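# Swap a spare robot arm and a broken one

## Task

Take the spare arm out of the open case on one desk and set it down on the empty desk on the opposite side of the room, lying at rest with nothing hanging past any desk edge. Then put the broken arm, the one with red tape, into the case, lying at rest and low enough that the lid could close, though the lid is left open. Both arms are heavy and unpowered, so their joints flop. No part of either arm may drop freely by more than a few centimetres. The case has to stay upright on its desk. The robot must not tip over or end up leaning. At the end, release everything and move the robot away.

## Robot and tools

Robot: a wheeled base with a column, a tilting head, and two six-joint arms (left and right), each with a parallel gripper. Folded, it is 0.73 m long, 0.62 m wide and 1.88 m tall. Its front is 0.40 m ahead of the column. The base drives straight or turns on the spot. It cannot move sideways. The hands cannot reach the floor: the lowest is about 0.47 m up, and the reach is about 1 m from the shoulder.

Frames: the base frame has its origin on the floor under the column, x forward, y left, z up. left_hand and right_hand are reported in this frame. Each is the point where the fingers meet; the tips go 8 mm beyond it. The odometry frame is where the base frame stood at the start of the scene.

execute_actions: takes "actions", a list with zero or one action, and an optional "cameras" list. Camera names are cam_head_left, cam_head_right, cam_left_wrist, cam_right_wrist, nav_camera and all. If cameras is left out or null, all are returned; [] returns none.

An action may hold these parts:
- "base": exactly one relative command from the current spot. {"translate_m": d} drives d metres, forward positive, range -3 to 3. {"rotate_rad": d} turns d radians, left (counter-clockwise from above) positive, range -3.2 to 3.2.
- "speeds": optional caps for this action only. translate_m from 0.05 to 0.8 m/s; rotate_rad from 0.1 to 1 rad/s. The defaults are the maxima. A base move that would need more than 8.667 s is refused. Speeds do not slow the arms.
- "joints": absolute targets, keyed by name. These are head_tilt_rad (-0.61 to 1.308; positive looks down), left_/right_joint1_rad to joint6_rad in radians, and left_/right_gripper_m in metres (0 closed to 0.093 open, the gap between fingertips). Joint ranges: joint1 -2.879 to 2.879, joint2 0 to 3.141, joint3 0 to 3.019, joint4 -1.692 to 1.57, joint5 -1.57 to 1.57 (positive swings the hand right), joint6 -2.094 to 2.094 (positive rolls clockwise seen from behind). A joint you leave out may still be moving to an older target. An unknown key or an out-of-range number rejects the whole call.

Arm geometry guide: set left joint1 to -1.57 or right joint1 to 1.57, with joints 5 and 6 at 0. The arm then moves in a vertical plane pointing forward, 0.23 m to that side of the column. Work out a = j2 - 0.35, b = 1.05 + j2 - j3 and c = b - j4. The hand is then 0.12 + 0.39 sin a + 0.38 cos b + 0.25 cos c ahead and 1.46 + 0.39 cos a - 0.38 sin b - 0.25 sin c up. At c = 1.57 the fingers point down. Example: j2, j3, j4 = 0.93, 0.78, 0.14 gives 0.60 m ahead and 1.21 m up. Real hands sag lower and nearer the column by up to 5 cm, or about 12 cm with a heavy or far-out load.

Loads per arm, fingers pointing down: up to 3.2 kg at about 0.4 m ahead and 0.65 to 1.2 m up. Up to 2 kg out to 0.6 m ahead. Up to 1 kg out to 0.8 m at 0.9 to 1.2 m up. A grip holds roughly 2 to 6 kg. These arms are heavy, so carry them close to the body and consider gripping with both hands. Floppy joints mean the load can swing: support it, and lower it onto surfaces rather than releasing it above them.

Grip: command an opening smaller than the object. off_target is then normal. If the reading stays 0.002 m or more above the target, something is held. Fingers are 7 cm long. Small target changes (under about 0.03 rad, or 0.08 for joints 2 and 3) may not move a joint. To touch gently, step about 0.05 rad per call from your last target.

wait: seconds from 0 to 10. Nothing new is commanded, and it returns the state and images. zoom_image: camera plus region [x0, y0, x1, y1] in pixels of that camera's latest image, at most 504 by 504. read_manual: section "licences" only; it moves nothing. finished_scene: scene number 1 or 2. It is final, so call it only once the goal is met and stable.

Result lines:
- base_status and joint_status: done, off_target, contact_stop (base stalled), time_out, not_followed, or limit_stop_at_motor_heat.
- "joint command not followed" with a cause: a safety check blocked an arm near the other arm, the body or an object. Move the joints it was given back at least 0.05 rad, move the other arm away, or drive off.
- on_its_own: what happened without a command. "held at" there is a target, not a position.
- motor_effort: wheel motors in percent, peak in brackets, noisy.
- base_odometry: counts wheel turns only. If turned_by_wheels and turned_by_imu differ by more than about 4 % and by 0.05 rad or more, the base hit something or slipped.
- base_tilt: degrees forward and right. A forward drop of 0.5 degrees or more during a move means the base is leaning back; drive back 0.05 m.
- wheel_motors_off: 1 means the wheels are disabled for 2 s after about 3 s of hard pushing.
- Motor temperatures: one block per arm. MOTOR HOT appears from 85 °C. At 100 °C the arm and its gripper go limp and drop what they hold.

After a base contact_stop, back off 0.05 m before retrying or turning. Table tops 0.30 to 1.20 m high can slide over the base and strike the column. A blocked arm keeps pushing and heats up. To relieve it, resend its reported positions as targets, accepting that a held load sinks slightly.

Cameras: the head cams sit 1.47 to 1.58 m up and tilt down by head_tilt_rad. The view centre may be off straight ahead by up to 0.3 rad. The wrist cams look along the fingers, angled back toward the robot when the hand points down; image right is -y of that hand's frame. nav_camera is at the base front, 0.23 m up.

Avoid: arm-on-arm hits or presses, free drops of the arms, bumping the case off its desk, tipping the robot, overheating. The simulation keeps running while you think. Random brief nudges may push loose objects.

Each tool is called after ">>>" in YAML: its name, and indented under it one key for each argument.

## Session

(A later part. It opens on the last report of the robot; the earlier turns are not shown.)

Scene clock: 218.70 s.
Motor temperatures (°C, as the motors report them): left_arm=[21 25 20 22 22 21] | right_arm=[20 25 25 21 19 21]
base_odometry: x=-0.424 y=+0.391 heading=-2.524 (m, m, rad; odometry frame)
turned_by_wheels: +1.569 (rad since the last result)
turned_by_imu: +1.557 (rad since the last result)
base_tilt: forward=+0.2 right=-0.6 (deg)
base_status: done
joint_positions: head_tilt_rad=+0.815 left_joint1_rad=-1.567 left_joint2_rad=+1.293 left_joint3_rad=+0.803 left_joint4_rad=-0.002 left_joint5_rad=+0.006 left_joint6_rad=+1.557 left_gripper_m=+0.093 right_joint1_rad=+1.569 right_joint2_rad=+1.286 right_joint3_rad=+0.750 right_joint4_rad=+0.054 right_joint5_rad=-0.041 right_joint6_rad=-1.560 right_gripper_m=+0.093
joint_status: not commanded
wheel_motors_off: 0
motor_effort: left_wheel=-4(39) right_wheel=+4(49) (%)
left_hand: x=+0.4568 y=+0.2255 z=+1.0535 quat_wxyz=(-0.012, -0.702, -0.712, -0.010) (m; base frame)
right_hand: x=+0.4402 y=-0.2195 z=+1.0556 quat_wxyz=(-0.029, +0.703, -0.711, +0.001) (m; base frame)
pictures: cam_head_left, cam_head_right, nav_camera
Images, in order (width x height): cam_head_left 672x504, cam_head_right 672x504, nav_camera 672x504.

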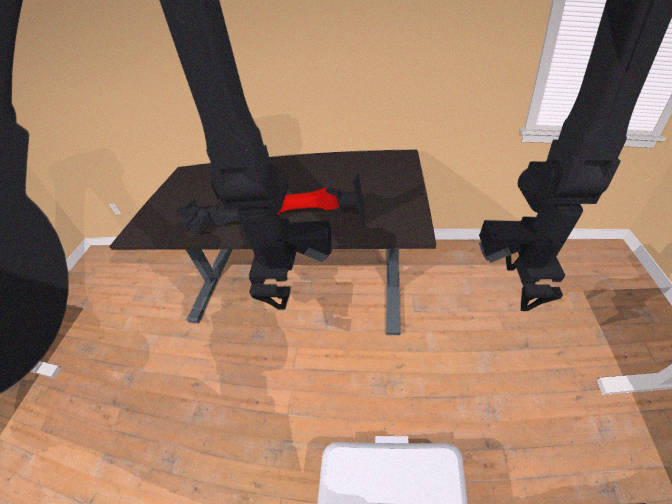

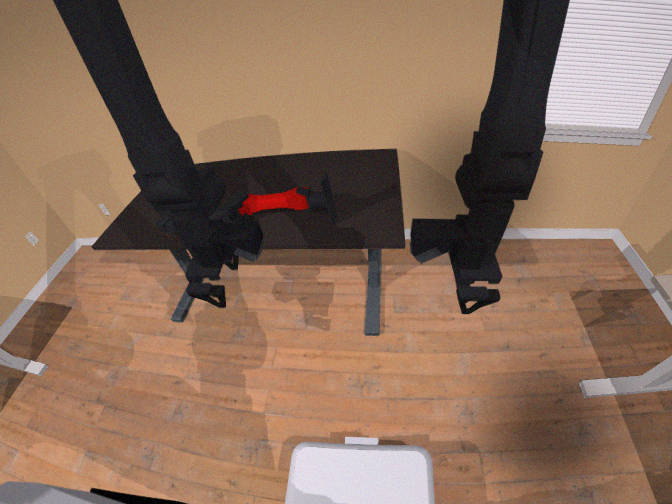

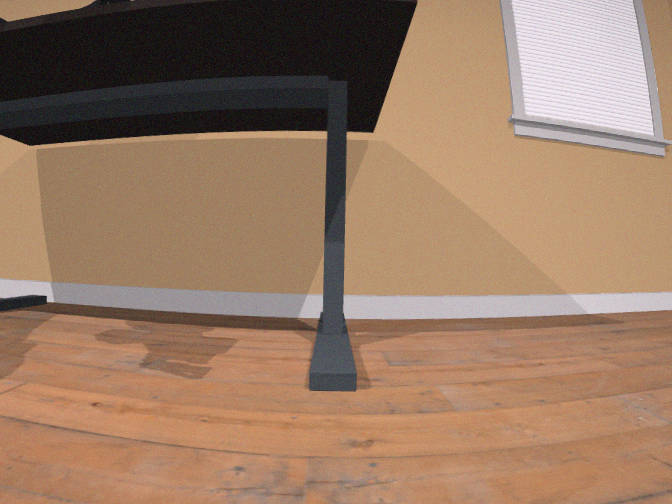

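>>> execute_actions:
  actions:
    - {"base":{"rotate_rad":1.57}}
  cameras: []

>>> execute_actions:
  actions:
    - {"base":{"translate_m":0.5}}
  cameras: []

>>> execute_actions:
  actions:
    - {"base":{"rotate_rad":-1.57},"joints":{"left_joint6_rad":-1.57,"right_joint6_rad":1.57}}
  cameras: ["cam_head_left","nav_camera"]

>>> execute_actions:
  actions:
    - {"base":{"translate_m":0.5},"speeds":{"translate_m":0.3},"joints":{"head_tilt_rad":1.0}}
  cameras: ["cam_head_left","cam_head_right","nav_camera"]

Scene clock: 228.73 s.
Motor temperatures (°C, as the motors report them): left_arm=[21 25 19 22 22 21] | right_arm=[20 24 24 21 19 21]
base_odometry: x=-0.424 y=+0.391 heading=-0.955 (m, m, rad; odometry frame)
turned_by_wheels: +1.569 (rad since the last result)
turned_by_imu: +1.561 (rad since the last result)
base_tilt: forward=+0.2 right=-0.7 (deg)
base_status: done
joint_positions: head_tilt_rad=+0.815 left_joint1_rad=-1.567 left_joint2_rad=+1.293 left_joint3_rad=+0.803 left_joint4_rad=-0.002 left_joint5_rad=+0.006 left_joint6_rad=+1.557 left_gripper_m=+0.093 right_joint1_rad=+1.569 right_joint2_rad=+1.286 right_joint3_rad=+0.750 right_joint4_rad=+0.054 right_joint5_rad=-0.041 right_joint6_rad=-1.560 right_gripper_m=+0.093
joint_status: not commanded
wheel_motors_off: 0
motor_effort: left_wheel=-4(32) right_wheel=+4(29) (%)
left_hand: x=+0.4568 y=+0.2255 z=+1.0535 quat_wxyz=(-0.012, -0.702, -0.712, -0.010) (m; base frame)
right_hand: x=+0.4402 y=-0.2195 z=+1.0556 quat_wxyz=(-0.029, +0.703, -0.711, +0.001) (m; base frame)
pictures: none
No camera images: the call's "cameras" was empty. Leave "cameras" out to get every camera's image.

Scene clock: 231.17 s.
Motor temperatures (°C, as the motors report them): left_arm=[21 25 19 22 22 21] | right_arm=[20 24 24 21 19 21]
base_odometry: x=-0.134 y=-0.017 heading=-0.954 (m, m, rad; odometry frame)
turned_by_wheels: +0.000 (rad since the last result)
turned_by_imu: +0.001 (rad since the last result)
base_tilt: forward=+0.2 right=-0.7 (deg)
base_status: done
joint_positions: head_tilt_rad=+0.815 left_joint1_rad=-1.567 left_joint2_rad=+1.294 left_joint3_rad=+0.803 left_joint4_rad=-0.002 left_joint5_rad=+0.006 left_joint6_rad=+1.557 left_gripper_m=+0.093 right_joint1_rad=+1.569 right_joint2_rad=+1.286 right_joint3_rad=+0.753 right_joint4_rad=+0.054 right_joint5_rad=-0.041 right_joint6_rad=-1.560 right_gripper_m=+0.093
joint_status: not commanded
wheel_motors_off: 0
motor_effort: left_wheel=+0(56) right_wheel=+0(55) (%)
left_hand: x=+0.4565 y=+0.2255 z=+1.0533 quat_wxyz=(-0.012, -0.702, -0.712, -0.010) (m; base frame)
right_hand: x=+0.4416 y=-0.2195 z=+1.0556 quat_wxyz=(-0.030, +0.703, -0.711, +0.002) (m; base frame)
pictures: none
No camera images: the call's "cameras" was empty. Leave "cameras" out to get every camera's image.

Scene clock: 234.23 s.
Motor temperatures (°C, as the motors report them): left_arm=[21 25 19 22 22 21] | right_arm=[20 24 24 21 19 21]
base_odometry: x=-0.134 y=-0.017 heading=-2.523 (m, m, rad; odometry frame)
turned_by_wheels: -1.569 (rad since the last result)
turned_by_imu: -1.554 (rad since the last result)
base_tilt: forward=+0.2 right=-0.6 (deg)
base_status: done
joint_positions: head_tilt_rad=+0.815 left_joint1_rad=-1.567 left_joint2_rad=+1.294 left_joint3_rad=+0.803 left_joint4_rad=-0.002 left_joint5_rad=+0.006 left_joint6_rad=-1.556 left_gripper_m=+0.093 right_joint1_rad=+1.569 right_joint2_rad=+1.286 right_joint3_rad=+0.753 right_joint4_rad=+0.054 right_joint5_rad=-0.041 right_joint6_rad=+1.559 right_gripper_m=+0.093
joint_status: all done
wheel_motors_off: 0
motor_effort: left_wheel=+4(39) right_wheel=-3(47) (%)
left_hand: x=+0.4563 y=+0.2255 z=+1.0533 quat_wxyz=(-0.010, +0.702, -0.712, +0.012) (m; base frame)
right_hand: x=+0.4416 y=-0.2195 z=+1.0556 quat_wxyz=(-0.002, -0.703, -0.711, -0.030) (m; base frame)
pictures: cam_head_left, nav_camera
Images, in order (width x height): cam_head_left 672x504, nav_camera 672x504.

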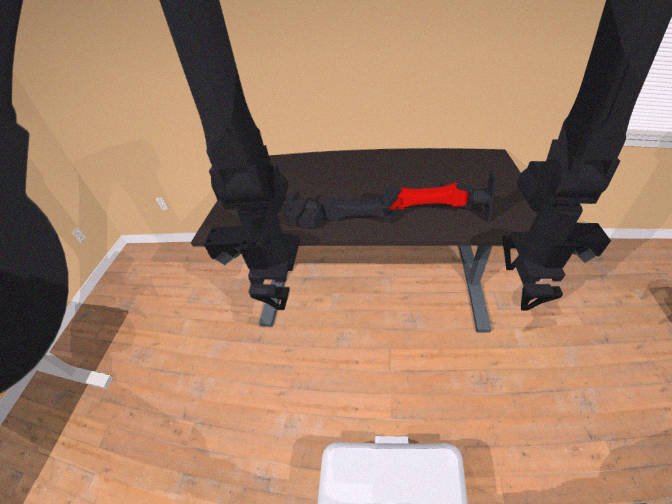

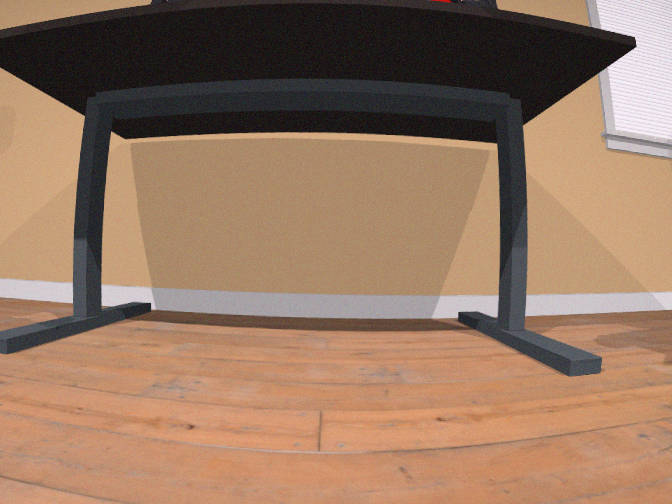

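Scene clock: 237.00 s.
Motor temperatures (°C, as the motors report them): left_arm=[21 25 19 22 22 21] | right_arm=[20 24 24 21 19 21]
base_odometry: x=-0.542 y=-0.307 heading=-2.524 (m, m, rad; odometry frame)
turned_by_wheels: -0.001 (rad since the last result)
turned_by_imu: +0.000 (rad since the last result)
base_tilt: forward=+0.1 right=-0.6 (deg)
base_status: done
joint_positions: head_tilt_rad=+1.001 left_joint1_rad=-1.567 left_joint2_rad=+1.294 left_joint3_rad=+0.802 left_joint4_rad=-0.002 left_joint5_rad=+0.006 left_joint6_rad=-1.556 left_gripper_m=+0.093 right_joint1_rad=+1.569 right_joint2_rad=+1.287 right_joint3_rad=+0.751 right_joint4_rad=+0.054 right_joint5_rad=-0.041 right_joint6_rad=+1.559 right_gripper_m=+0.093
joint_status: all done
wheel_motors_off: 0
motor_effort: left_wheel=-1(63) right_wheel=+1(50) (%)
left_hand: x=+0.4553 y=+0.2255 z=+1.0530 quat_wxyz=(-0.009, +0.703, -0.712, +0.011) (m; base frame)
right_hand: x=+0.4405 y=-0.2195 z=+1.0555 quat_wxyz=(-0.001, -0.703, -0.711, -0.029) (m; base frame)
pictures: cam_head_left, cam_head_right, nav_camera
Images, in order (width x height): cam_head_left 672x504, cam_head_right 672x504, nav_camera 672x504.

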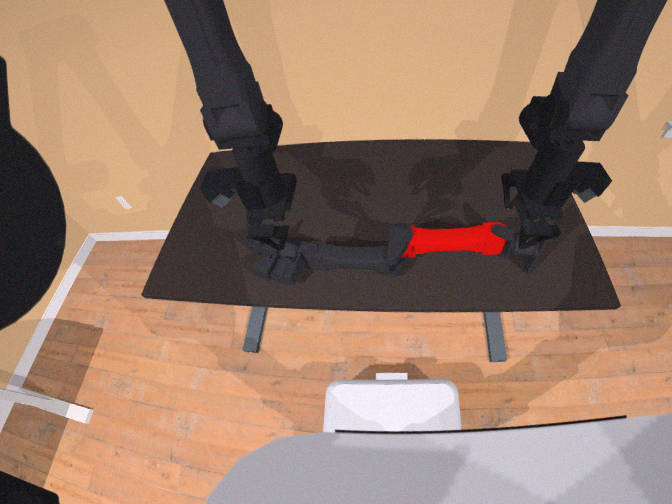

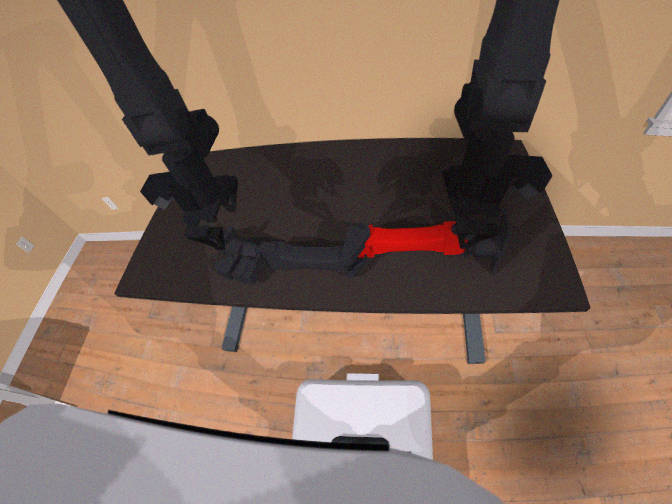

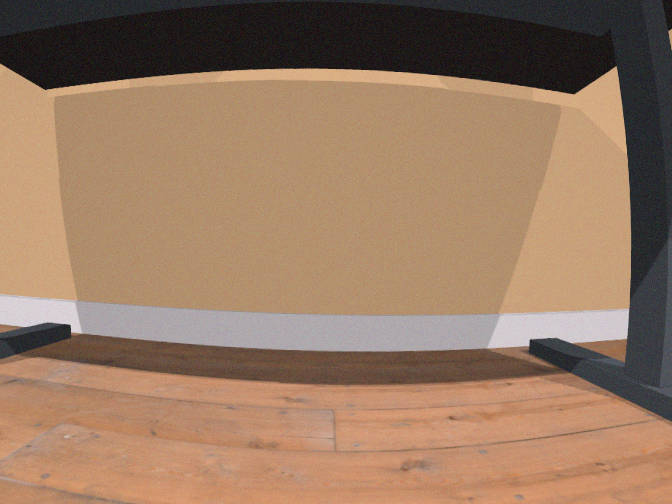

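>>> execute_actions:
  actions:
    - {"base":{"translate_m":0.17},"speeds":{"translate_m":0.15},"joints":{"head_tilt_rad":1.1,"left_joint6_rad":1.57,"right_joint6_rad":-1.57,"left_joint1_rad":-1.65,"right_joint1_rad":1.64}}
  cameras: []

>>> execute_actions:
  actions:
    - {"joints":{"left_joint2_rad":1.6,"left_joint3_rad":0.9,"left_joint4_rad":0.18,"right_joint2_rad":1.6,"right_joint3_rad":0.96,"right_joint4_rad":0.12}}
  cameras: ["cam_head_left","cam_left_wrist","cam_right_wrist"]

Scene clock: 245.93 s.
Motor temperatures (°C, as the motors report them): left_arm=[21 25 19 22 22 21] | right_arm=[20 24 24 21 19 21]
base_odometry: x=-0.681 y=-0.405 heading=-2.524 (m, m, rad; odometry frame)
turned_by_wheels: +0.000 (rad since the last result)
turned_by_imu: +0.002 (rad since the last result)
base_tilt: forward=+0.1 right=-0.7 (deg)
base_status: done
joint_positions: head_tilt_rad=+1.099 left_joint1_rad=-1.651 left_joint2_rad=+1.295 left_joint3_rad=+0.802 left_joint4_rad=-0.002 left_joint5_rad=+0.006 left_joint6_rad=+1.557 left_gripper_m=+0.093 right_joint1_rad=+1.643 right_joint2_rad=+1.287 right_joint3_rad=+0.751 right_joint4_rad=+0.054 right_joint5_rad=-0.041 right_joint6_rad=-1.559 right_gripper_m=+0.093
joint_status: all done
wheel_motors_off: 0
motor_effort: left_wheel=+0(36) right_wheel=+1(33) (%)
left_hand: x=+0.4547 y=+0.1804 z=+1.0545 quat_wxyz=(-0.037, -0.715, -0.698, +0.017) (m; base frame)
right_hand: x=+0.4398 y=-0.1804 z=+1.0571 quat_wxyz=(-0.052, +0.714, -0.697, -0.022) (m; base frame)
pictures: none
No camera images: the call's "cameras" was empty. Leave "cameras" out to get every camera's image.

Scene clock: 247.20 s.
Motor temperatures (°C, as the motors report them): left_arm=[21 25 19 22 22 21] | right_arm=[20 24 24 21 19 21]
base_odometry: x=-0.681 y=-0.405 heading=-2.524 (m, m, rad; odometry frame)
turned_by_wheels: +0.000 (rad since the last result)
turned_by_imu: +0.000 (rad since the last result)
base_tilt: forward=+0.2 right=-0.7 (deg)
base_status: not commanded
joint_positions: head_tilt_rad=+1.099 left_joint1_rad=-1.651 left_joint2_rad=+1.609 left_joint3_rad=+0.900 left_joint4_rad=+0.179 left_joint5_rad=+0.006 left_joint6_rad=+1.557 left_gripper_m=+0.093 right_joint1_rad=+1.643 right_joint2_rad=+1.604 right_joint3_rad=+0.956 right_joint4_rad=+0.113 right_joint5_rad=-0.041 right_joint6_rad=-1.559 right_gripper_m=+0.093
joint_status: all done
wheel_motors_off: 0
motor_effort: left_wheel=-2(3) right_wheel=+1(2) (%)
left_hand: x=+0.4175 y=+0.1748 z=+0.9533 quat_wxyz=(-0.024, -0.716, -0.697, +0.029) (m; base frame)
right_hand: x=+0.4389 y=-0.1738 z=+0.9517 quat_wxyz=(-0.032, +0.715, -0.697, -0.041) (m; base frame)
pictures: cam_head_left, cam_left_wrist, cam_right_wrist
Images, in order (width x height): cam_head_left 672x504, cam_left_wrist 672x504, cam_right_wrist 672x504.

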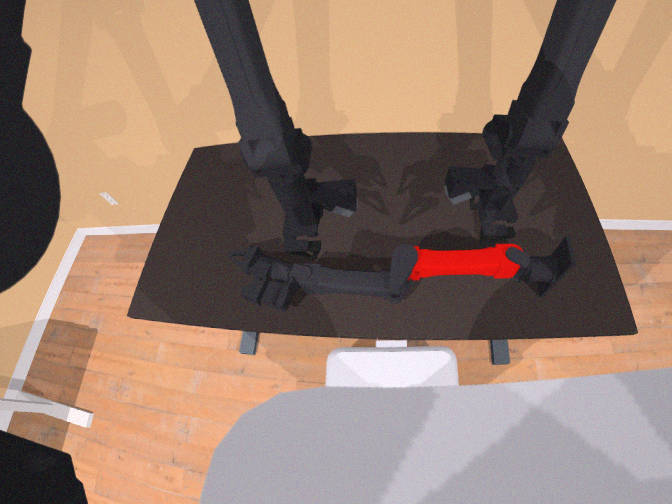

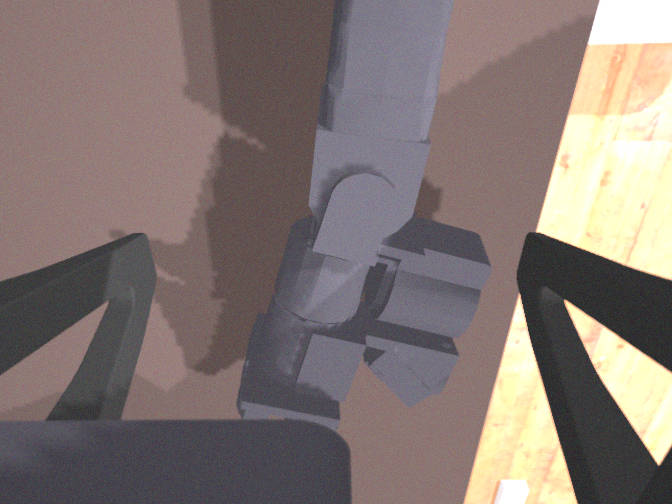

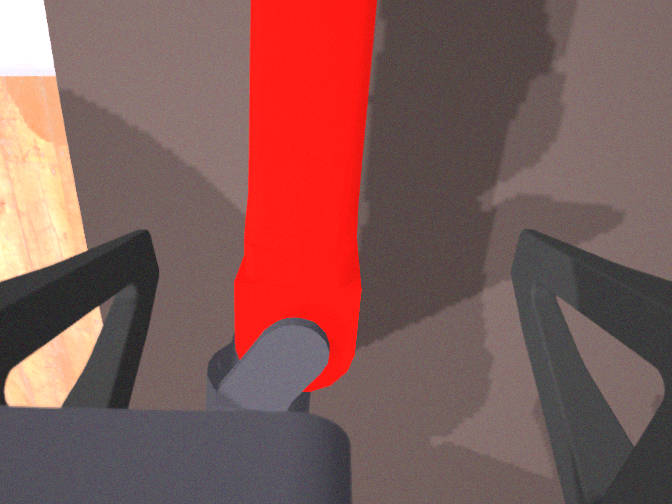

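>>> execute_actions:
  actions:
    - {"joints":{"left_joint1_rad":-1.67,"left_joint2_rad":1.73,"left_joint3_rad":0.9,"left_joint4_rad":0.31,"right_joint1_rad":1.655,"right_joint2_rad":1.72,"right_joint3_rad":0.99,"right_joint4_rad":0.22}}
  cameras: []

>>> execute_actions:
  actions:
    - {"joints":{"left_joint2_rad":1.85,"left_joint3_rad":1.0,"left_joint4_rad":0.33,"right_joint2_rad":1.83,"right_joint3_rad":1.08,"right_joint4_rad":0.24}}
  cameras: ["cam_left_wrist","cam_right_wrist"]

Scene clock: 253.90 s.
Motor temperatures (°C, as the motors report them): left_arm=[21 25 19 22 22 21] | right_arm=[20 24 24 21 19 21]
base_odometry: x=-0.681 y=-0.405 heading=-2.524 (m, m, rad; odometry frame)
turned_by_wheels: +0.000 (rad since the last result)
turned_by_imu: +0.002 (rad since the last result)
base_tilt: forward=+0.3 right=-0.6 (deg)
base_status: not commanded
joint_positions: head_tilt_rad=+1.099 left_joint1_rad=-1.655 left_joint2_rad=+1.742 left_joint3_rad=+0.903 left_joint4_rad=+0.302 left_joint5_rad=+0.006 left_joint6_rad=+1.557 left_gripper_m=+0.093 right_joint1_rad=+1.643 right_joint2_rad=+1.717 right_joint3_rad=+0.990 right_joint4_rad=+0.212 right_joint5_rad=-0.041 right_joint6_rad=-1.559 right_gripper_m=+0.093
joint_status: all done
wheel_motors_off: 0
motor_effort: left_wheel=-1(2) right_wheel=+1(1) (%)
left_hand: x=+0.3798 y=+0.1712 z=+0.9164 quat_wxyz=(-0.023, -0.717, -0.696, +0.033) (m; base frame)
right_hand: x=+0.4248 y=-0.1718 z=+0.9147 quat_wxyz=(-0.039, +0.715, -0.697, -0.034) (m; base frame)
pictures: none
No camera images: the call's "cameras" was empty. Leave "cameras" out to get every camera's image.

Scene clock: 254.77 s.
Motor temperatures (°C, as the motors report them): left_arm=[21 25 19 22 22 21] | right_arm=[20 24 24 21 19 21]
base_odometry: x=-0.681 y=-0.405 heading=-2.524 (m, m, rad; odometry frame)
turned_by_wheels: +0.000 (rad since the last result)
turned_by_imu: +0.000 (rad since the last result)
base_tilt: forward=+0.2 right=-0.6 (deg)
base_status: not commanded
joint_positions: head_tilt_rad=+1.099 left_joint1_rad=-1.655 left_joint2_rad=+1.850 left_joint3_rad=+1.006 left_joint4_rad=+0.326 left_joint5_rad=+0.006 left_joint6_rad=+1.557 left_gripper_m=+0.093 right_joint1_rad=+1.643 right_joint2_rad=+1.820 right_joint3_rad=+1.083 right_joint4_rad=+0.231 right_joint5_rad=-0.041 right_joint6_rad=-1.559 right_gripper_m=+0.093
joint_status: all done
wheel_motors_off: 0
motor_effort: left_wheel=-1(3) right_wheel=+1(2) (%)
left_hand: x=+0.3877 y=+0.1678 z=+0.8756 quat_wxyz=(-0.030, -0.717, -0.696, +0.026) (m; base frame)
right_hand: x=+0.4292 y=-0.1692 z=+0.8764 quat_wxyz=(-0.043, +0.715, -0.697, -0.031) (m; base frame)
pictures: cam_left_wrist, cam_right_wrist
Images, in order (width x height): cam_left_wrist 672x504, cam_right_wrist 672x504.

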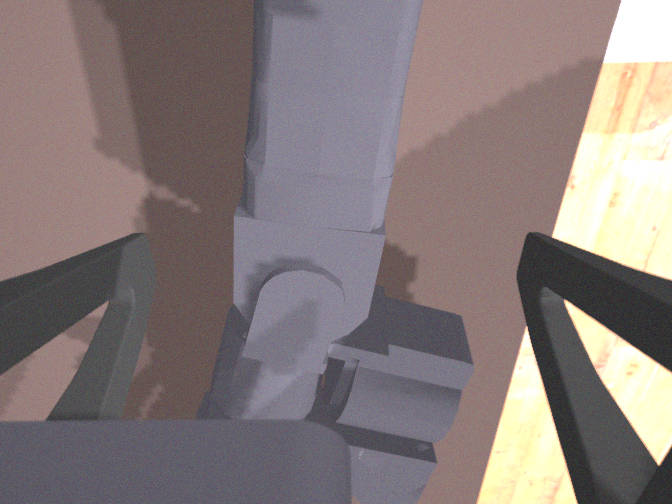

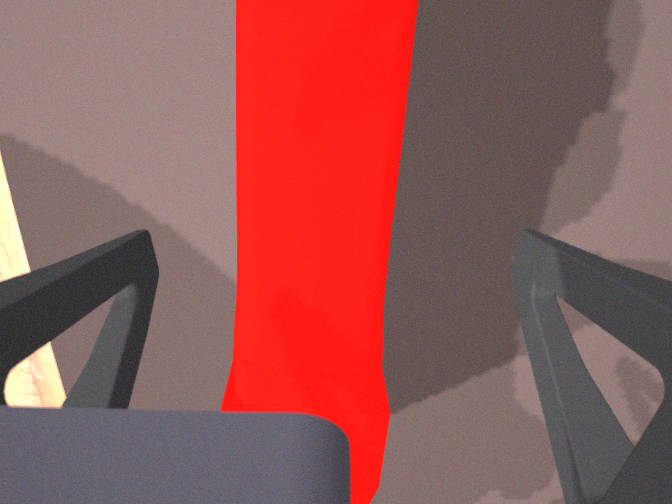

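>>> execute_actions:
  actions:
    - {"joints":{"left_joint1_rad":-1.71,"left_joint2_rad":1.96,"left_joint3_rad":1.13,"left_joint4_rad":0.31,"right_joint2_rad":1.94,"right_joint3_rad":1.18,"right_joint4_rad":0.25}}
  cameras: ["cam_left_wrist","cam_right_wrist"]

>>> execute_actions:
  actions:
    - {"joints":{"left_joint2_rad":2.08,"left_joint3_rad":1.27,"left_joint4_rad":0.3,"right_joint2_rad":2.07,"right_joint3_rad":1.3,"right_joint4_rad":0.25}}
  cameras: ["cam_left_wrist","cam_right_wrist","cam_head_left"]

Scene clock: 261.97 s.
Motor temperatures (°C, as the motors report them): left_arm=[21 25 19 22 22 21] | right_arm=[20 24 24 21 19 21]
base_odometry: x=-0.681 y=-0.405 heading=-2.524 (m, m, rad; odometry frame)
turned_by_wheels: +0.000 (rad since the last result)
turned_by_imu: +0.002 (rad since the last result)
base_tilt: forward=+0.3 right=-0.6 (deg)
base_status: not commanded
joint_positions: head_tilt_rad=+1.099 left_joint1_rad=-1.707 left_joint2_rad=+1.962 left_joint3_rad=+1.136 left_joint4_rad=+0.315 left_joint5_rad=+0.006 left_joint6_rad=+1.557 left_gripper_m=+0.093 right_joint1_rad=+1.643 right_joint2_rad=+1.931 right_joint3_rad=+1.183 right_joint4_rad=+0.239 right_joint5_rad=-0.041 right_joint6_rad=-1.559 right_gripper_m=+0.093
joint_status: all done
wheel_motors_off: 0
motor_effort: left_wheel=-2(2) right_wheel=+1(2) (%)
left_hand: x=+0.3939 y=+0.1282 z=+0.8342 quat_wxyz=(-0.048, -0.724, -0.686, +0.040) (m; base frame)
right_hand: x=+0.4257 y=-0.1667 z=+0.8346 quat_wxyz=(-0.041, +0.715, -0.697, -0.032) (m; base frame)
pictures: cam_left_wrist, cam_right_wrist
Images, in order (width x height): cam_left_wrist 672x504, cam_right_wrist 672x504.

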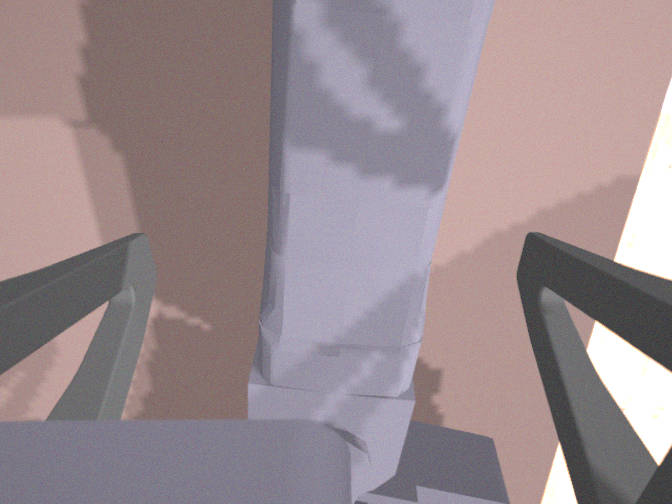

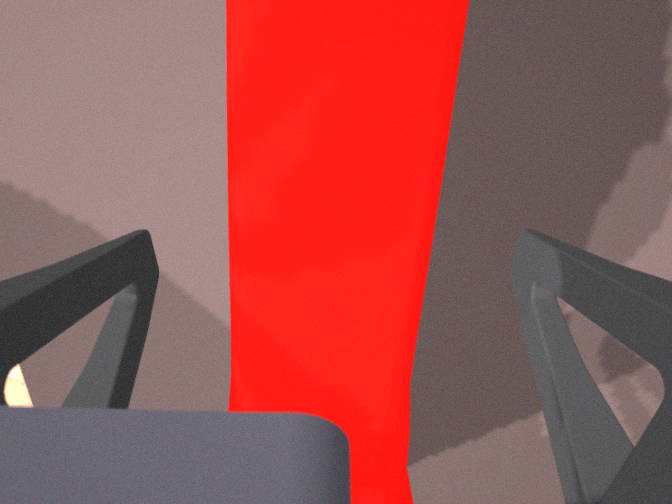

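Scene clock: 263.00 s.
Motor temperatures (°C, as the motors report them): left_arm=[21 25 19 22 22 21] | right_arm=[20 24 24 21 19 21]
base_odometry: x=-0.681 y=-0.405 heading=-2.524 (m, m, rad; odometry frame)
turned_by_wheels: +0.000 (rad since the last result)
turned_by_imu: +0.000 (rad since the last result)
base_tilt: forward=+0.2 right=-0.6 (deg)
base_status: not commanded
joint_positions: head_tilt_rad=+1.099 left_joint1_rad=-1.707 left_joint2_rad=+2.087 left_joint3_rad=+1.271 left_joint4_rad=+0.303 left_joint5_rad=+0.006 left_joint6_rad=+1.557 left_gripper_m=+0.093 right_joint1_rad=+1.643 right_joint2_rad=+2.068 right_joint3_rad=+1.301 right_joint4_rad=+0.239 right_joint5_rad=-0.041 right_joint6_rad=-1.559 right_gripper_m=+0.093
joint_status: all done
wheel_motors_off: 0
motor_effort: left_wheel=-1(3) right_wheel=+1(2) (%)
left_hand: x=+0.3923 y=+0.1226 z=+0.7856 quat_wxyz=(-0.047, -0.724, -0.686, +0.040) (m; base frame)
right_hand: x=+0.4100 y=-0.1641 z=+0.7840 quat_wxyz=(-0.035, +0.715, -0.697, -0.038) (m; base frame)
pictures: cam_head_left, cam_left_wrist, cam_right_wrist
Images, in order (width x height): cam_head_left 672x504, cam_left_wrist 672x504, cam_right_wrist 672x504.

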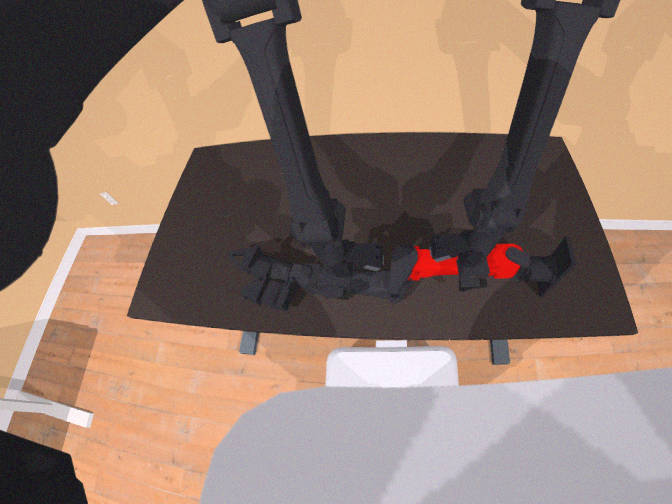

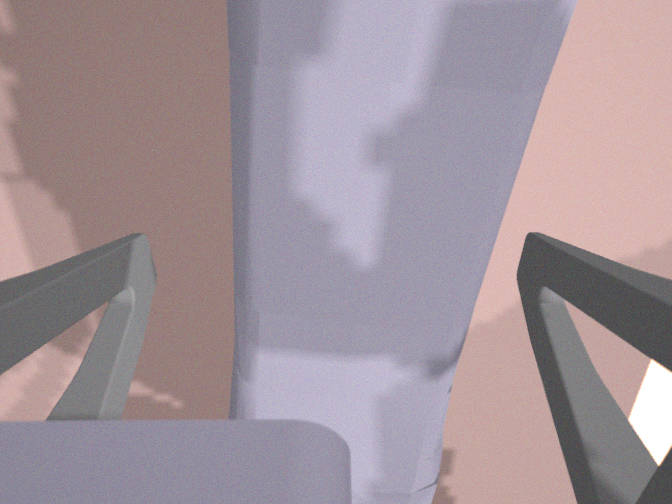

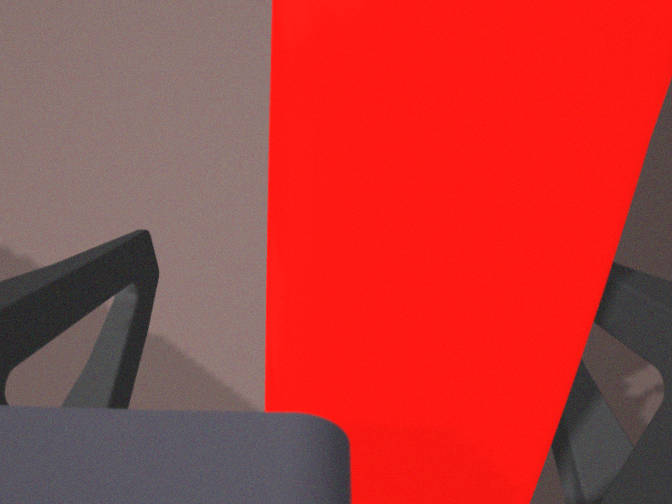

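>>> execute_actions:
  actions:
    - {"joints":{"left_joint1_rad":-1.67,"left_joint2_rad":2.14,"left_joint3_rad":1.33,"right_joint1_rad":1.595,"right_joint2_rad":2.11,"right_joint3_rad":1.39,"right_joint4_rad":0.22}}
  cameras: ["cam_left_wrist","cam_right_wrist","cam_head_left"]

Scene clock: 266.93 s.
Motor temperatures (°C, as the motors report them): left_arm=[21 25 19 22 22 21] | right_arm=[20 24 24 21 19 21]
base_odometry: x=-0.681 y=-0.405 heading=-2.524 (m, m, rad; odometry frame)
turned_by_wheels: +0.000 (rad since the last result)
turned_by_imu: +0.001 (rad since the last result)
base_tilt: forward=+0.1 right=-0.4 (deg)
base_status: not commanded
joint_positions: head_tilt_rad=+1.099 left_joint1_rad=-1.679 left_joint2_rad=+2.131 left_joint3_rad=+1.338 left_joint4_rad=+0.303 left_joint5_rad=+0.006 left_joint6_rad=+1.557 left_gripper_m=+0.093 right_joint1_rad=+1.637 right_joint2_rad=+2.084 right_joint3_rad=+1.356 right_joint4_rad=+0.225 right_joint5_rad=-0.041 right_joint6_rad=-1.558 right_gripper_m=+0.093
joint_status: all done
wheel_motors_off: 0
motor_effort: left_wheel=+0(2) right_wheel=+2(2) (%)
left_hand: x=+0.4038 y=+0.1405 z=+0.7644 quat_wxyz=(-0.047, -0.720, -0.692, +0.024) (m; base frame)
right_hand: x=+0.4296 y=-0.1677 z=+0.7742 quat_wxyz=(-0.042, +0.713, -0.699, -0.028) (m; base frame)
pictures: cam_head_left, cam_left_wrist, cam_right_wrist
Images, in order (width x height): cam_head_left 672x504, cam_left_wrist 672x504, cam_right_wrist 672x504.

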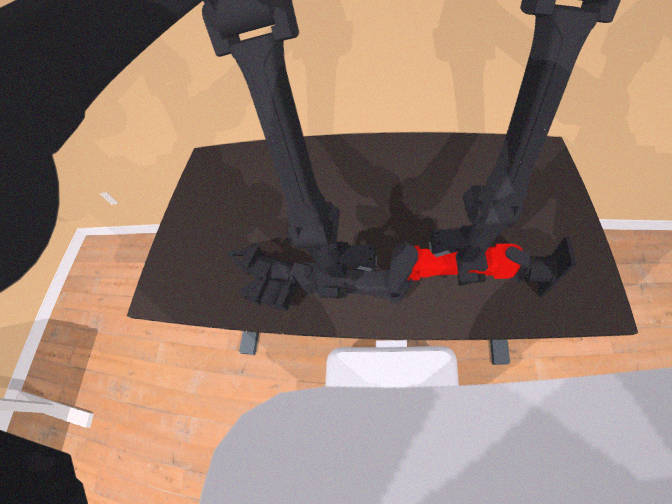

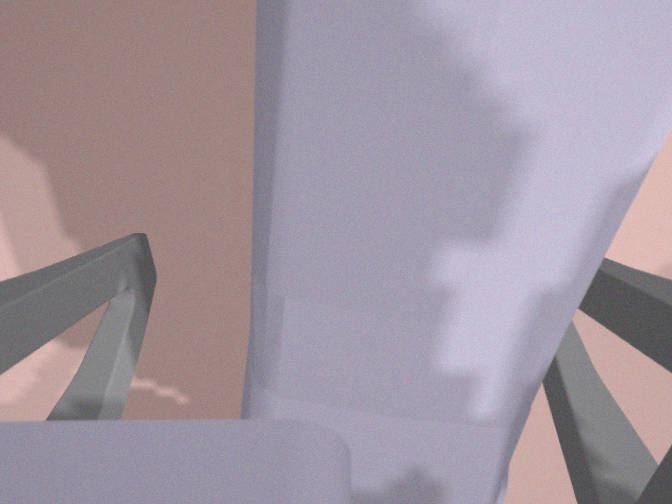

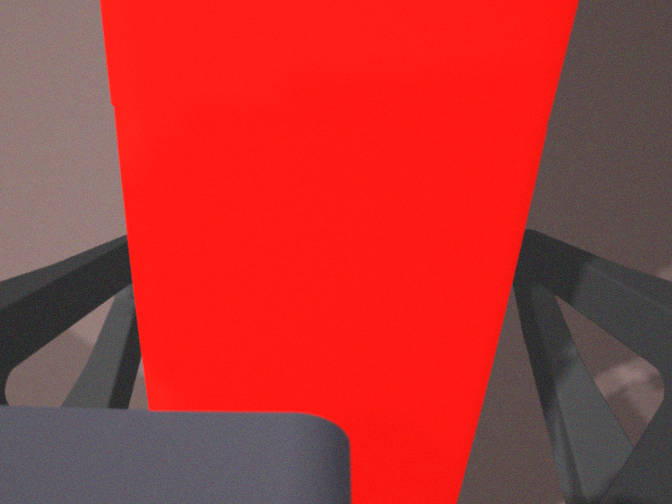

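>>> execute_actions:
  actions:
    - {"joints":{"left_joint4_rad":0.36,"left_joint2_rad":2.15,"right_joint1_rad":1.57,"right_joint2_rad":2.0,"right_joint3_rad":1.28,"right_joint4_rad":0.24}}
  cameras: []

>>> execute_actions:
  actions:
    - {"joints":{"right_joint2_rad":2.07,"right_joint3_rad":1.35,"right_joint4_rad":0.22}}
  cameras: ["cam_left_wrist","cam_right_wrist","cam_head_left"]

Scene clock: 271.33 s.
Motor temperatures (°C, as the motors report them): left_arm=[21 25 19 22 22 21] | right_arm=[20 24 24 21 19 21]
base_odometry: x=-0.681 y=-0.405 heading=-2.524 (m, m, rad; odometry frame)
turned_by_wheels: +0.000 (rad since the last result)
turned_by_imu: +0.002 (rad since the last result)
base_tilt: forward=+0.2 right=-0.5 (deg)
base_status: not commanded
joint_positions: head_tilt_rad=+1.099 left_joint1_rad=-1.679 left_joint2_rad=+2.139 left_joint3_rad=+1.338 left_joint4_rad=+0.351 left_joint5_rad=+0.006 left_joint6_rad=+1.557 left_gripper_m=+0.093 right_joint1_rad=+1.563 right_joint2_rad=+2.012 right_joint3_rad=+1.282 right_joint4_rad=+0.228 right_joint5_rad=-0.041 right_joint6_rad=-1.559 right_gripper_m=+0.093
joint_status: all done
wheel_motors_off: 0
motor_effort: left_wheel=-2(2) right_wheel=+2(2) (%)
left_hand: x=+0.4101 y=+0.1400 z=+0.7628 quat_wxyz=(-0.062, -0.719, -0.692, +0.011) (m; base frame)
right_hand: x=+0.4341 y=-0.2243 z=+0.8001 quat_wxyz=(-0.020, +0.701, -0.712, -0.004) (m; base frame)
pictures: none
No camera images: the call's "cameras" was empty. Leave "cameras" out to get every camera's image.

Scene clock: 272.00 s.
Motor temperatures (°C, as the motors report them): left_arm=[21 25 19 22 22 21] | right_arm=[20 24 24 21 19 21]
base_odometry: x=-0.681 y=-0.405 heading=-2.524 (m, m, rad; odometry frame)
turned_by_wheels: +0.000 (rad since the last result)
turned_by_imu: +0.000 (rad since the last result)
base_tilt: forward=+0.1 right=-0.5 (deg)
base_status: not commanded
joint_positions: head_tilt_rad=+1.099 left_joint1_rad=-1.679 left_joint2_rad=+2.139 left_joint3_rad=+1.338 left_joint4_rad=+0.351 left_joint5_rad=+0.006 left_joint6_rad=+1.557 left_gripper_m=+0.093 right_joint1_rad=+1.563 right_joint2_rad=+2.055 right_joint3_rad=+1.342 right_joint4_rad=+0.220 right_joint5_rad=-0.038 right_joint6_rad=-1.560 right_gripper_m=+0.093
joint_status: all done
wheel_motors_off: 0
motor_effort: left_wheel=-2(2) right_wheel=+2(2) (%)
left_hand: x=+0.4101 y=+0.1400 z=+0.7628 quat_wxyz=(-0.062, -0.719, -0.692, +0.011) (m; base frame)
right_hand: x=+0.4403 y=-0.2246 z=+0.7825 quat_wxyz=(-0.022, +0.702, -0.712, -0.001) (m; base frame)
pictures: cam_head_left, cam_left_wrist, cam_right_wrist
Images, in order (width x height): cam_head_left 672x504, cam_left_wrist 672x504, cam_right_wrist 672x504.

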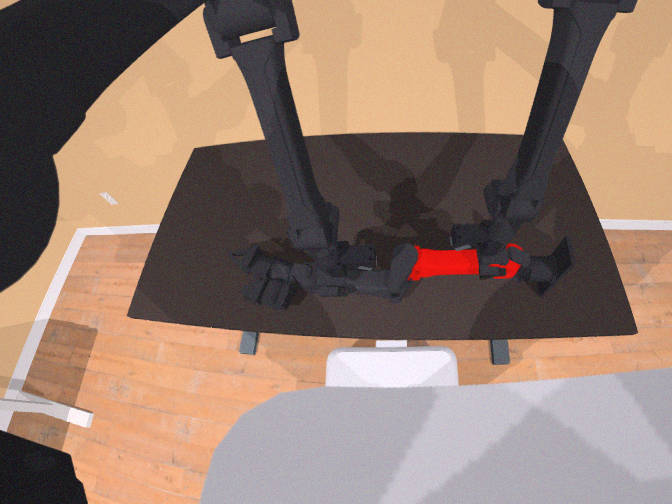

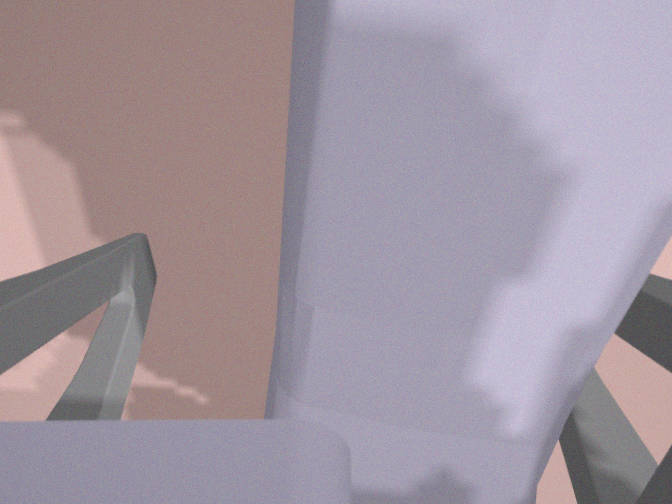

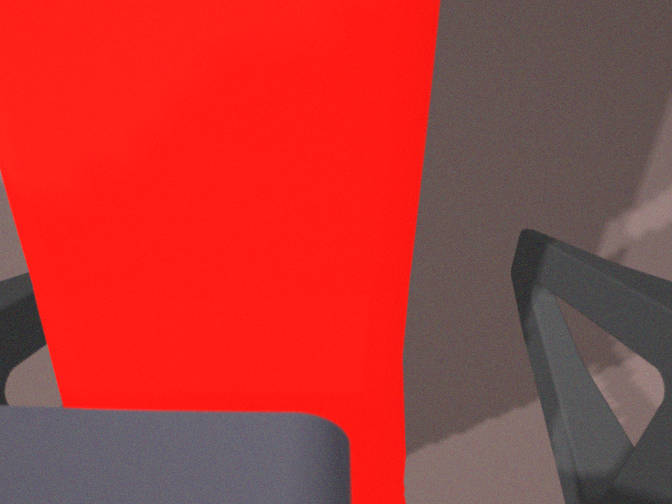

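>>> execute_actions:
  actions:
    - {"joints":{"left_joint1_rad":-1.66,"left_joint2_rad":2.05,"left_joint3_rad":1.2,"left_joint4_rad":0.35,"right_joint1_rad":1.6,"right_joint2_rad":2.05,"right_joint3_rad":1.29,"right_joint4_rad":0.25}}
  cameras: []

>>> execute_actions:
  actions:
    - {"joints":{"left_joint2_rad":2.12,"left_joint3_rad":1.285,"left_joint4_rad":0.32,"right_joint2_rad":2.09,"right_joint3_rad":1.34,"right_joint4_rad":0.22}}
  cameras: ["cam_left_wrist","cam_right_wrist"]

Scene clock: 278.93 s.
Motor temperatures (°C, as the motors report them): left_arm=[21 25 19 22 22 21] | right_arm=[20 24 24 21 19 21]
base_odometry: x=-0.681 y=-0.405 heading=-2.524 (m, m, rad; odometry frame)
turned_by_wheels: +0.000 (rad since the last result)
turned_by_imu: +0.001 (rad since the last result)
base_tilt: forward=+0.1 right=-0.7 (deg)
base_status: not commanded
joint_positions: head_tilt_rad=+1.099 left_joint1_rad=-1.676 left_joint2_rad=+2.051 left_joint3_rad=+1.204 left_joint4_rad=+0.351 left_joint5_rad=+0.006 left_joint6_rad=+1.557 left_gripper_m=+0.093 right_joint1_rad=+1.596 right_joint2_rad=+2.055 right_joint3_rad=+1.293 right_joint4_rad=+0.240 right_joint5_rad=-0.038 right_joint6_rad=-1.560 right_gripper_m=+0.093
joint_status: all done
wheel_motors_off: 0
motor_effort: left_wheel=-2(2) right_wheel=+2(2) (%)
left_hand: x=+0.3885 y=+0.1473 z=+0.8003 quat_wxyz=(-0.044, -0.719, -0.693, +0.025) (m; base frame)
right_hand: x=+0.4152 y=-0.1997 z=+0.7868 quat_wxyz=(-0.022, +0.708, -0.706, -0.021) (m; base frame)
pictures: none
No camera images: the call's "cameras" was empty. Leave "cameras" out to get every camera's image.

Scene clock: 279.60 s.
Motor temperatures (°C, as the motors report them): left_arm=[21 25 19 22 22 20] | right_arm=[20 24 24 21 19 21]
base_odometry: x=-0.681 y=-0.405 heading=-2.524 (m, m, rad; odometry frame)
turned_by_wheels: +0.000 (rad since the last result)
turned_by_imu: +0.000 (rad since the last result)
base_tilt: forward=+0.1 right=-0.6 (deg)
base_status: not commanded
joint_positions: head_tilt_rad=+1.099 left_joint1_rad=-1.676 left_joint2_rad=+2.116 left_joint3_rad=+1.292 left_joint4_rad=+0.326 left_joint5_rad=+0.006 left_joint6_rad=+1.557 left_gripper_m=+0.093 right_joint1_rad=+1.597 right_joint2_rad=+2.063 right_joint3_rad=+1.319 right_joint4_rad=+0.227 right_joint5_rad=-0.035 right_joint6_rad=-1.560 right_gripper_m=+0.093
joint_status: all done
wheel_motors_off: 0
motor_effort: left_wheel=-1(2) right_wheel=+2(2) (%)
left_hand: x=+0.3918 y=+0.1446 z=+0.7730 quat_wxyz=(-0.043, -0.719, -0.693, +0.026) (m; base frame)
right_hand: x=+0.4227 y=-0.1998 z=+0.7820 quat_wxyz=(-0.023, +0.708, -0.706, -0.018) (m; base frame)
pictures: cam_left_wrist, cam_right_wrist
Images, in order (width x height): cam_left_wrist 672x504, cam_right_wrist 672x504.

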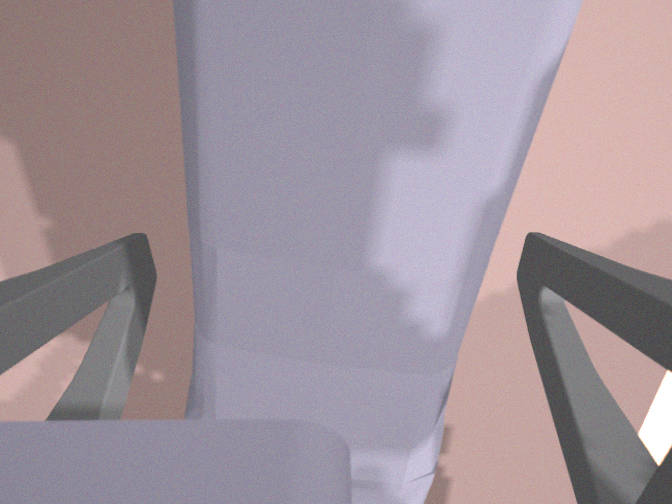

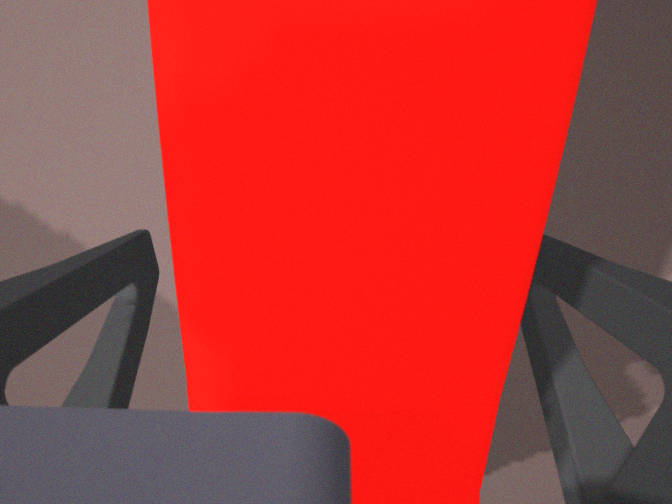

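>>> execute_actions:
  actions:
    - {"joints":{"left_joint2_rad":2.15,"left_joint3_rad":1.31,"left_joint1_rad":-1.64}}
  cameras: []

>>> execute_actions:
  actions:
    - {"joints":{"left_gripper_m":0,"right_gripper_m":0}}
  cameras: ["cam_left_wrist","cam_right_wrist","cam_head_left"]

Scene clock: 284.00 s.
Motor temperatures (°C, as the motors report them): left_arm=[21 25 19 22 22 20] | right_arm=[20 24 24 21 19 21]
base_odometry: x=-0.681 y=-0.405 heading=-2.524 (m, m, rad; odometry frame)
turned_by_wheels: +0.000 (rad since the last result)
turned_by_imu: +0.001 (rad since the last result)
base_tilt: forward=+0.1 right=-0.6 (deg)
base_status: not commanded
joint_positions: head_tilt_rad=+1.099 left_joint1_rad=-1.650 left_joint2_rad=+2.141 left_joint3_rad=+1.315 left_joint4_rad=+0.326 left_joint5_rad=+0.006 left_joint6_rad=+1.557 left_gripper_m=+0.093 right_joint1_rad=+1.597 right_joint2_rad=+2.063 right_joint3_rad=+1.319 right_joint4_rad=+0.227 right_joint5_rad=-0.035 right_joint6_rad=-1.560 right_gripper_m=+0.093
joint_status: all done
wheel_motors_off: 0
motor_effort: left_wheel=-1(1) right_wheel=+2(2) (%)
left_hand: x=+0.3894 y=+0.1638 z=+0.7624 quat_wxyz=(-0.034, -0.715, -0.698, +0.018) (m; base frame)
right_hand: x=+0.4227 y=-0.1998 z=+0.7820 quat_wxyz=(-0.023, +0.708, -0.706, -0.018) (m; base frame)
pictures: none
No camera images: the call's "cameras" was empty. Leave "cameras" out to get every camera's image.

Scene clock: 284.70 s.
Motor temperatures (°C, as the motors report them): left_arm=[21 25 19 22 22 20] | right_arm=[20 24 24 21 19 21]
base_odometry: x=-0.681 y=-0.405 heading=-2.524 (m, m, rad; odometry frame)
turned_by_wheels: +0.000 (rad since the last result)
turned_by_imu: +0.000 (rad since the last result)
base_tilt: forward=+0.2 right=-0.7 (deg)
base_status: not commanded
joint_positions: head_tilt_rad=+1.099 left_joint1_rad=-1.650 left_joint2_rad=+2.139 left_joint3_rad=+1.326 left_joint4_rad=+0.321 left_joint5_rad=+0.006 left_joint6_rad=+1.580 left_gripper_m=+0.059 right_joint1_rad=+1.598 right_joint2_rad=+2.059 right_joint3_rad=+1.322 right_joint4_rad=+0.220 right_joint5_rad=-0.033 right_joint6_rad=-1.548 right_gripper_m=+0.054
joint_status: left_gripper_m off_target (ended at +0.059, target +0.000); right_gripper_m off_target (ended at +0.054, target +0.000)
wheel_motors_off: 0
motor_effort: left_wheel=-2(3) right_wheel=+2(3) (%)
left_hand: x=+0.3970 y=+0.1635 z=+0.7617 quat_wxyz=(-0.038, -0.723, -0.689, +0.015) (m; base frame)
right_hand: x=+0.4252 y=-0.1994 z=+0.7829 quat_wxyz=(-0.022, +0.703, -0.710, -0.018) (m; base frame)
pictures: cam_head_left, cam_left_wrist, cam_right_wrist
Images, in order (width x height): cam_head_left 672x504, cam_left_wrist 672x504, cam_right_wrist 672x504.

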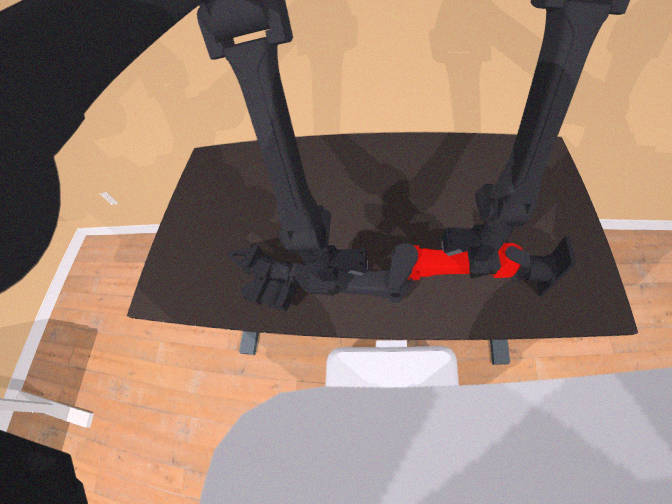

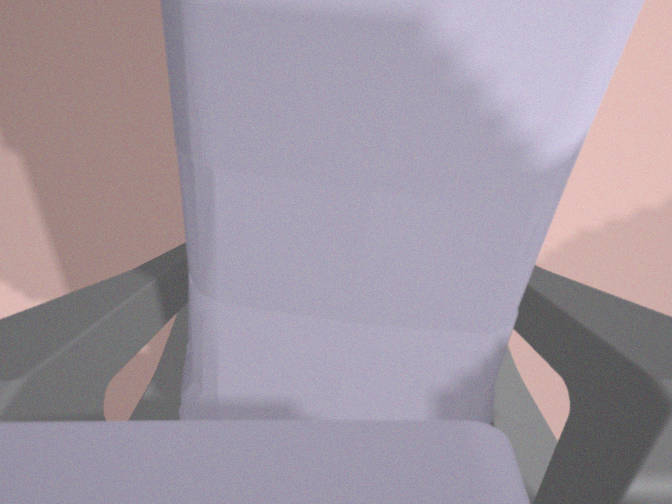

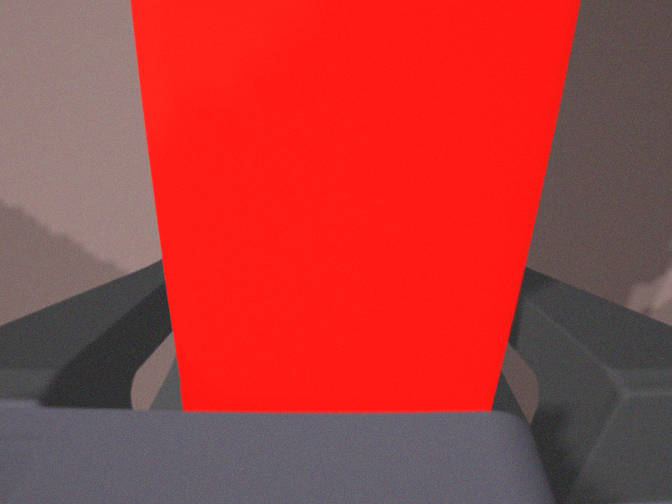

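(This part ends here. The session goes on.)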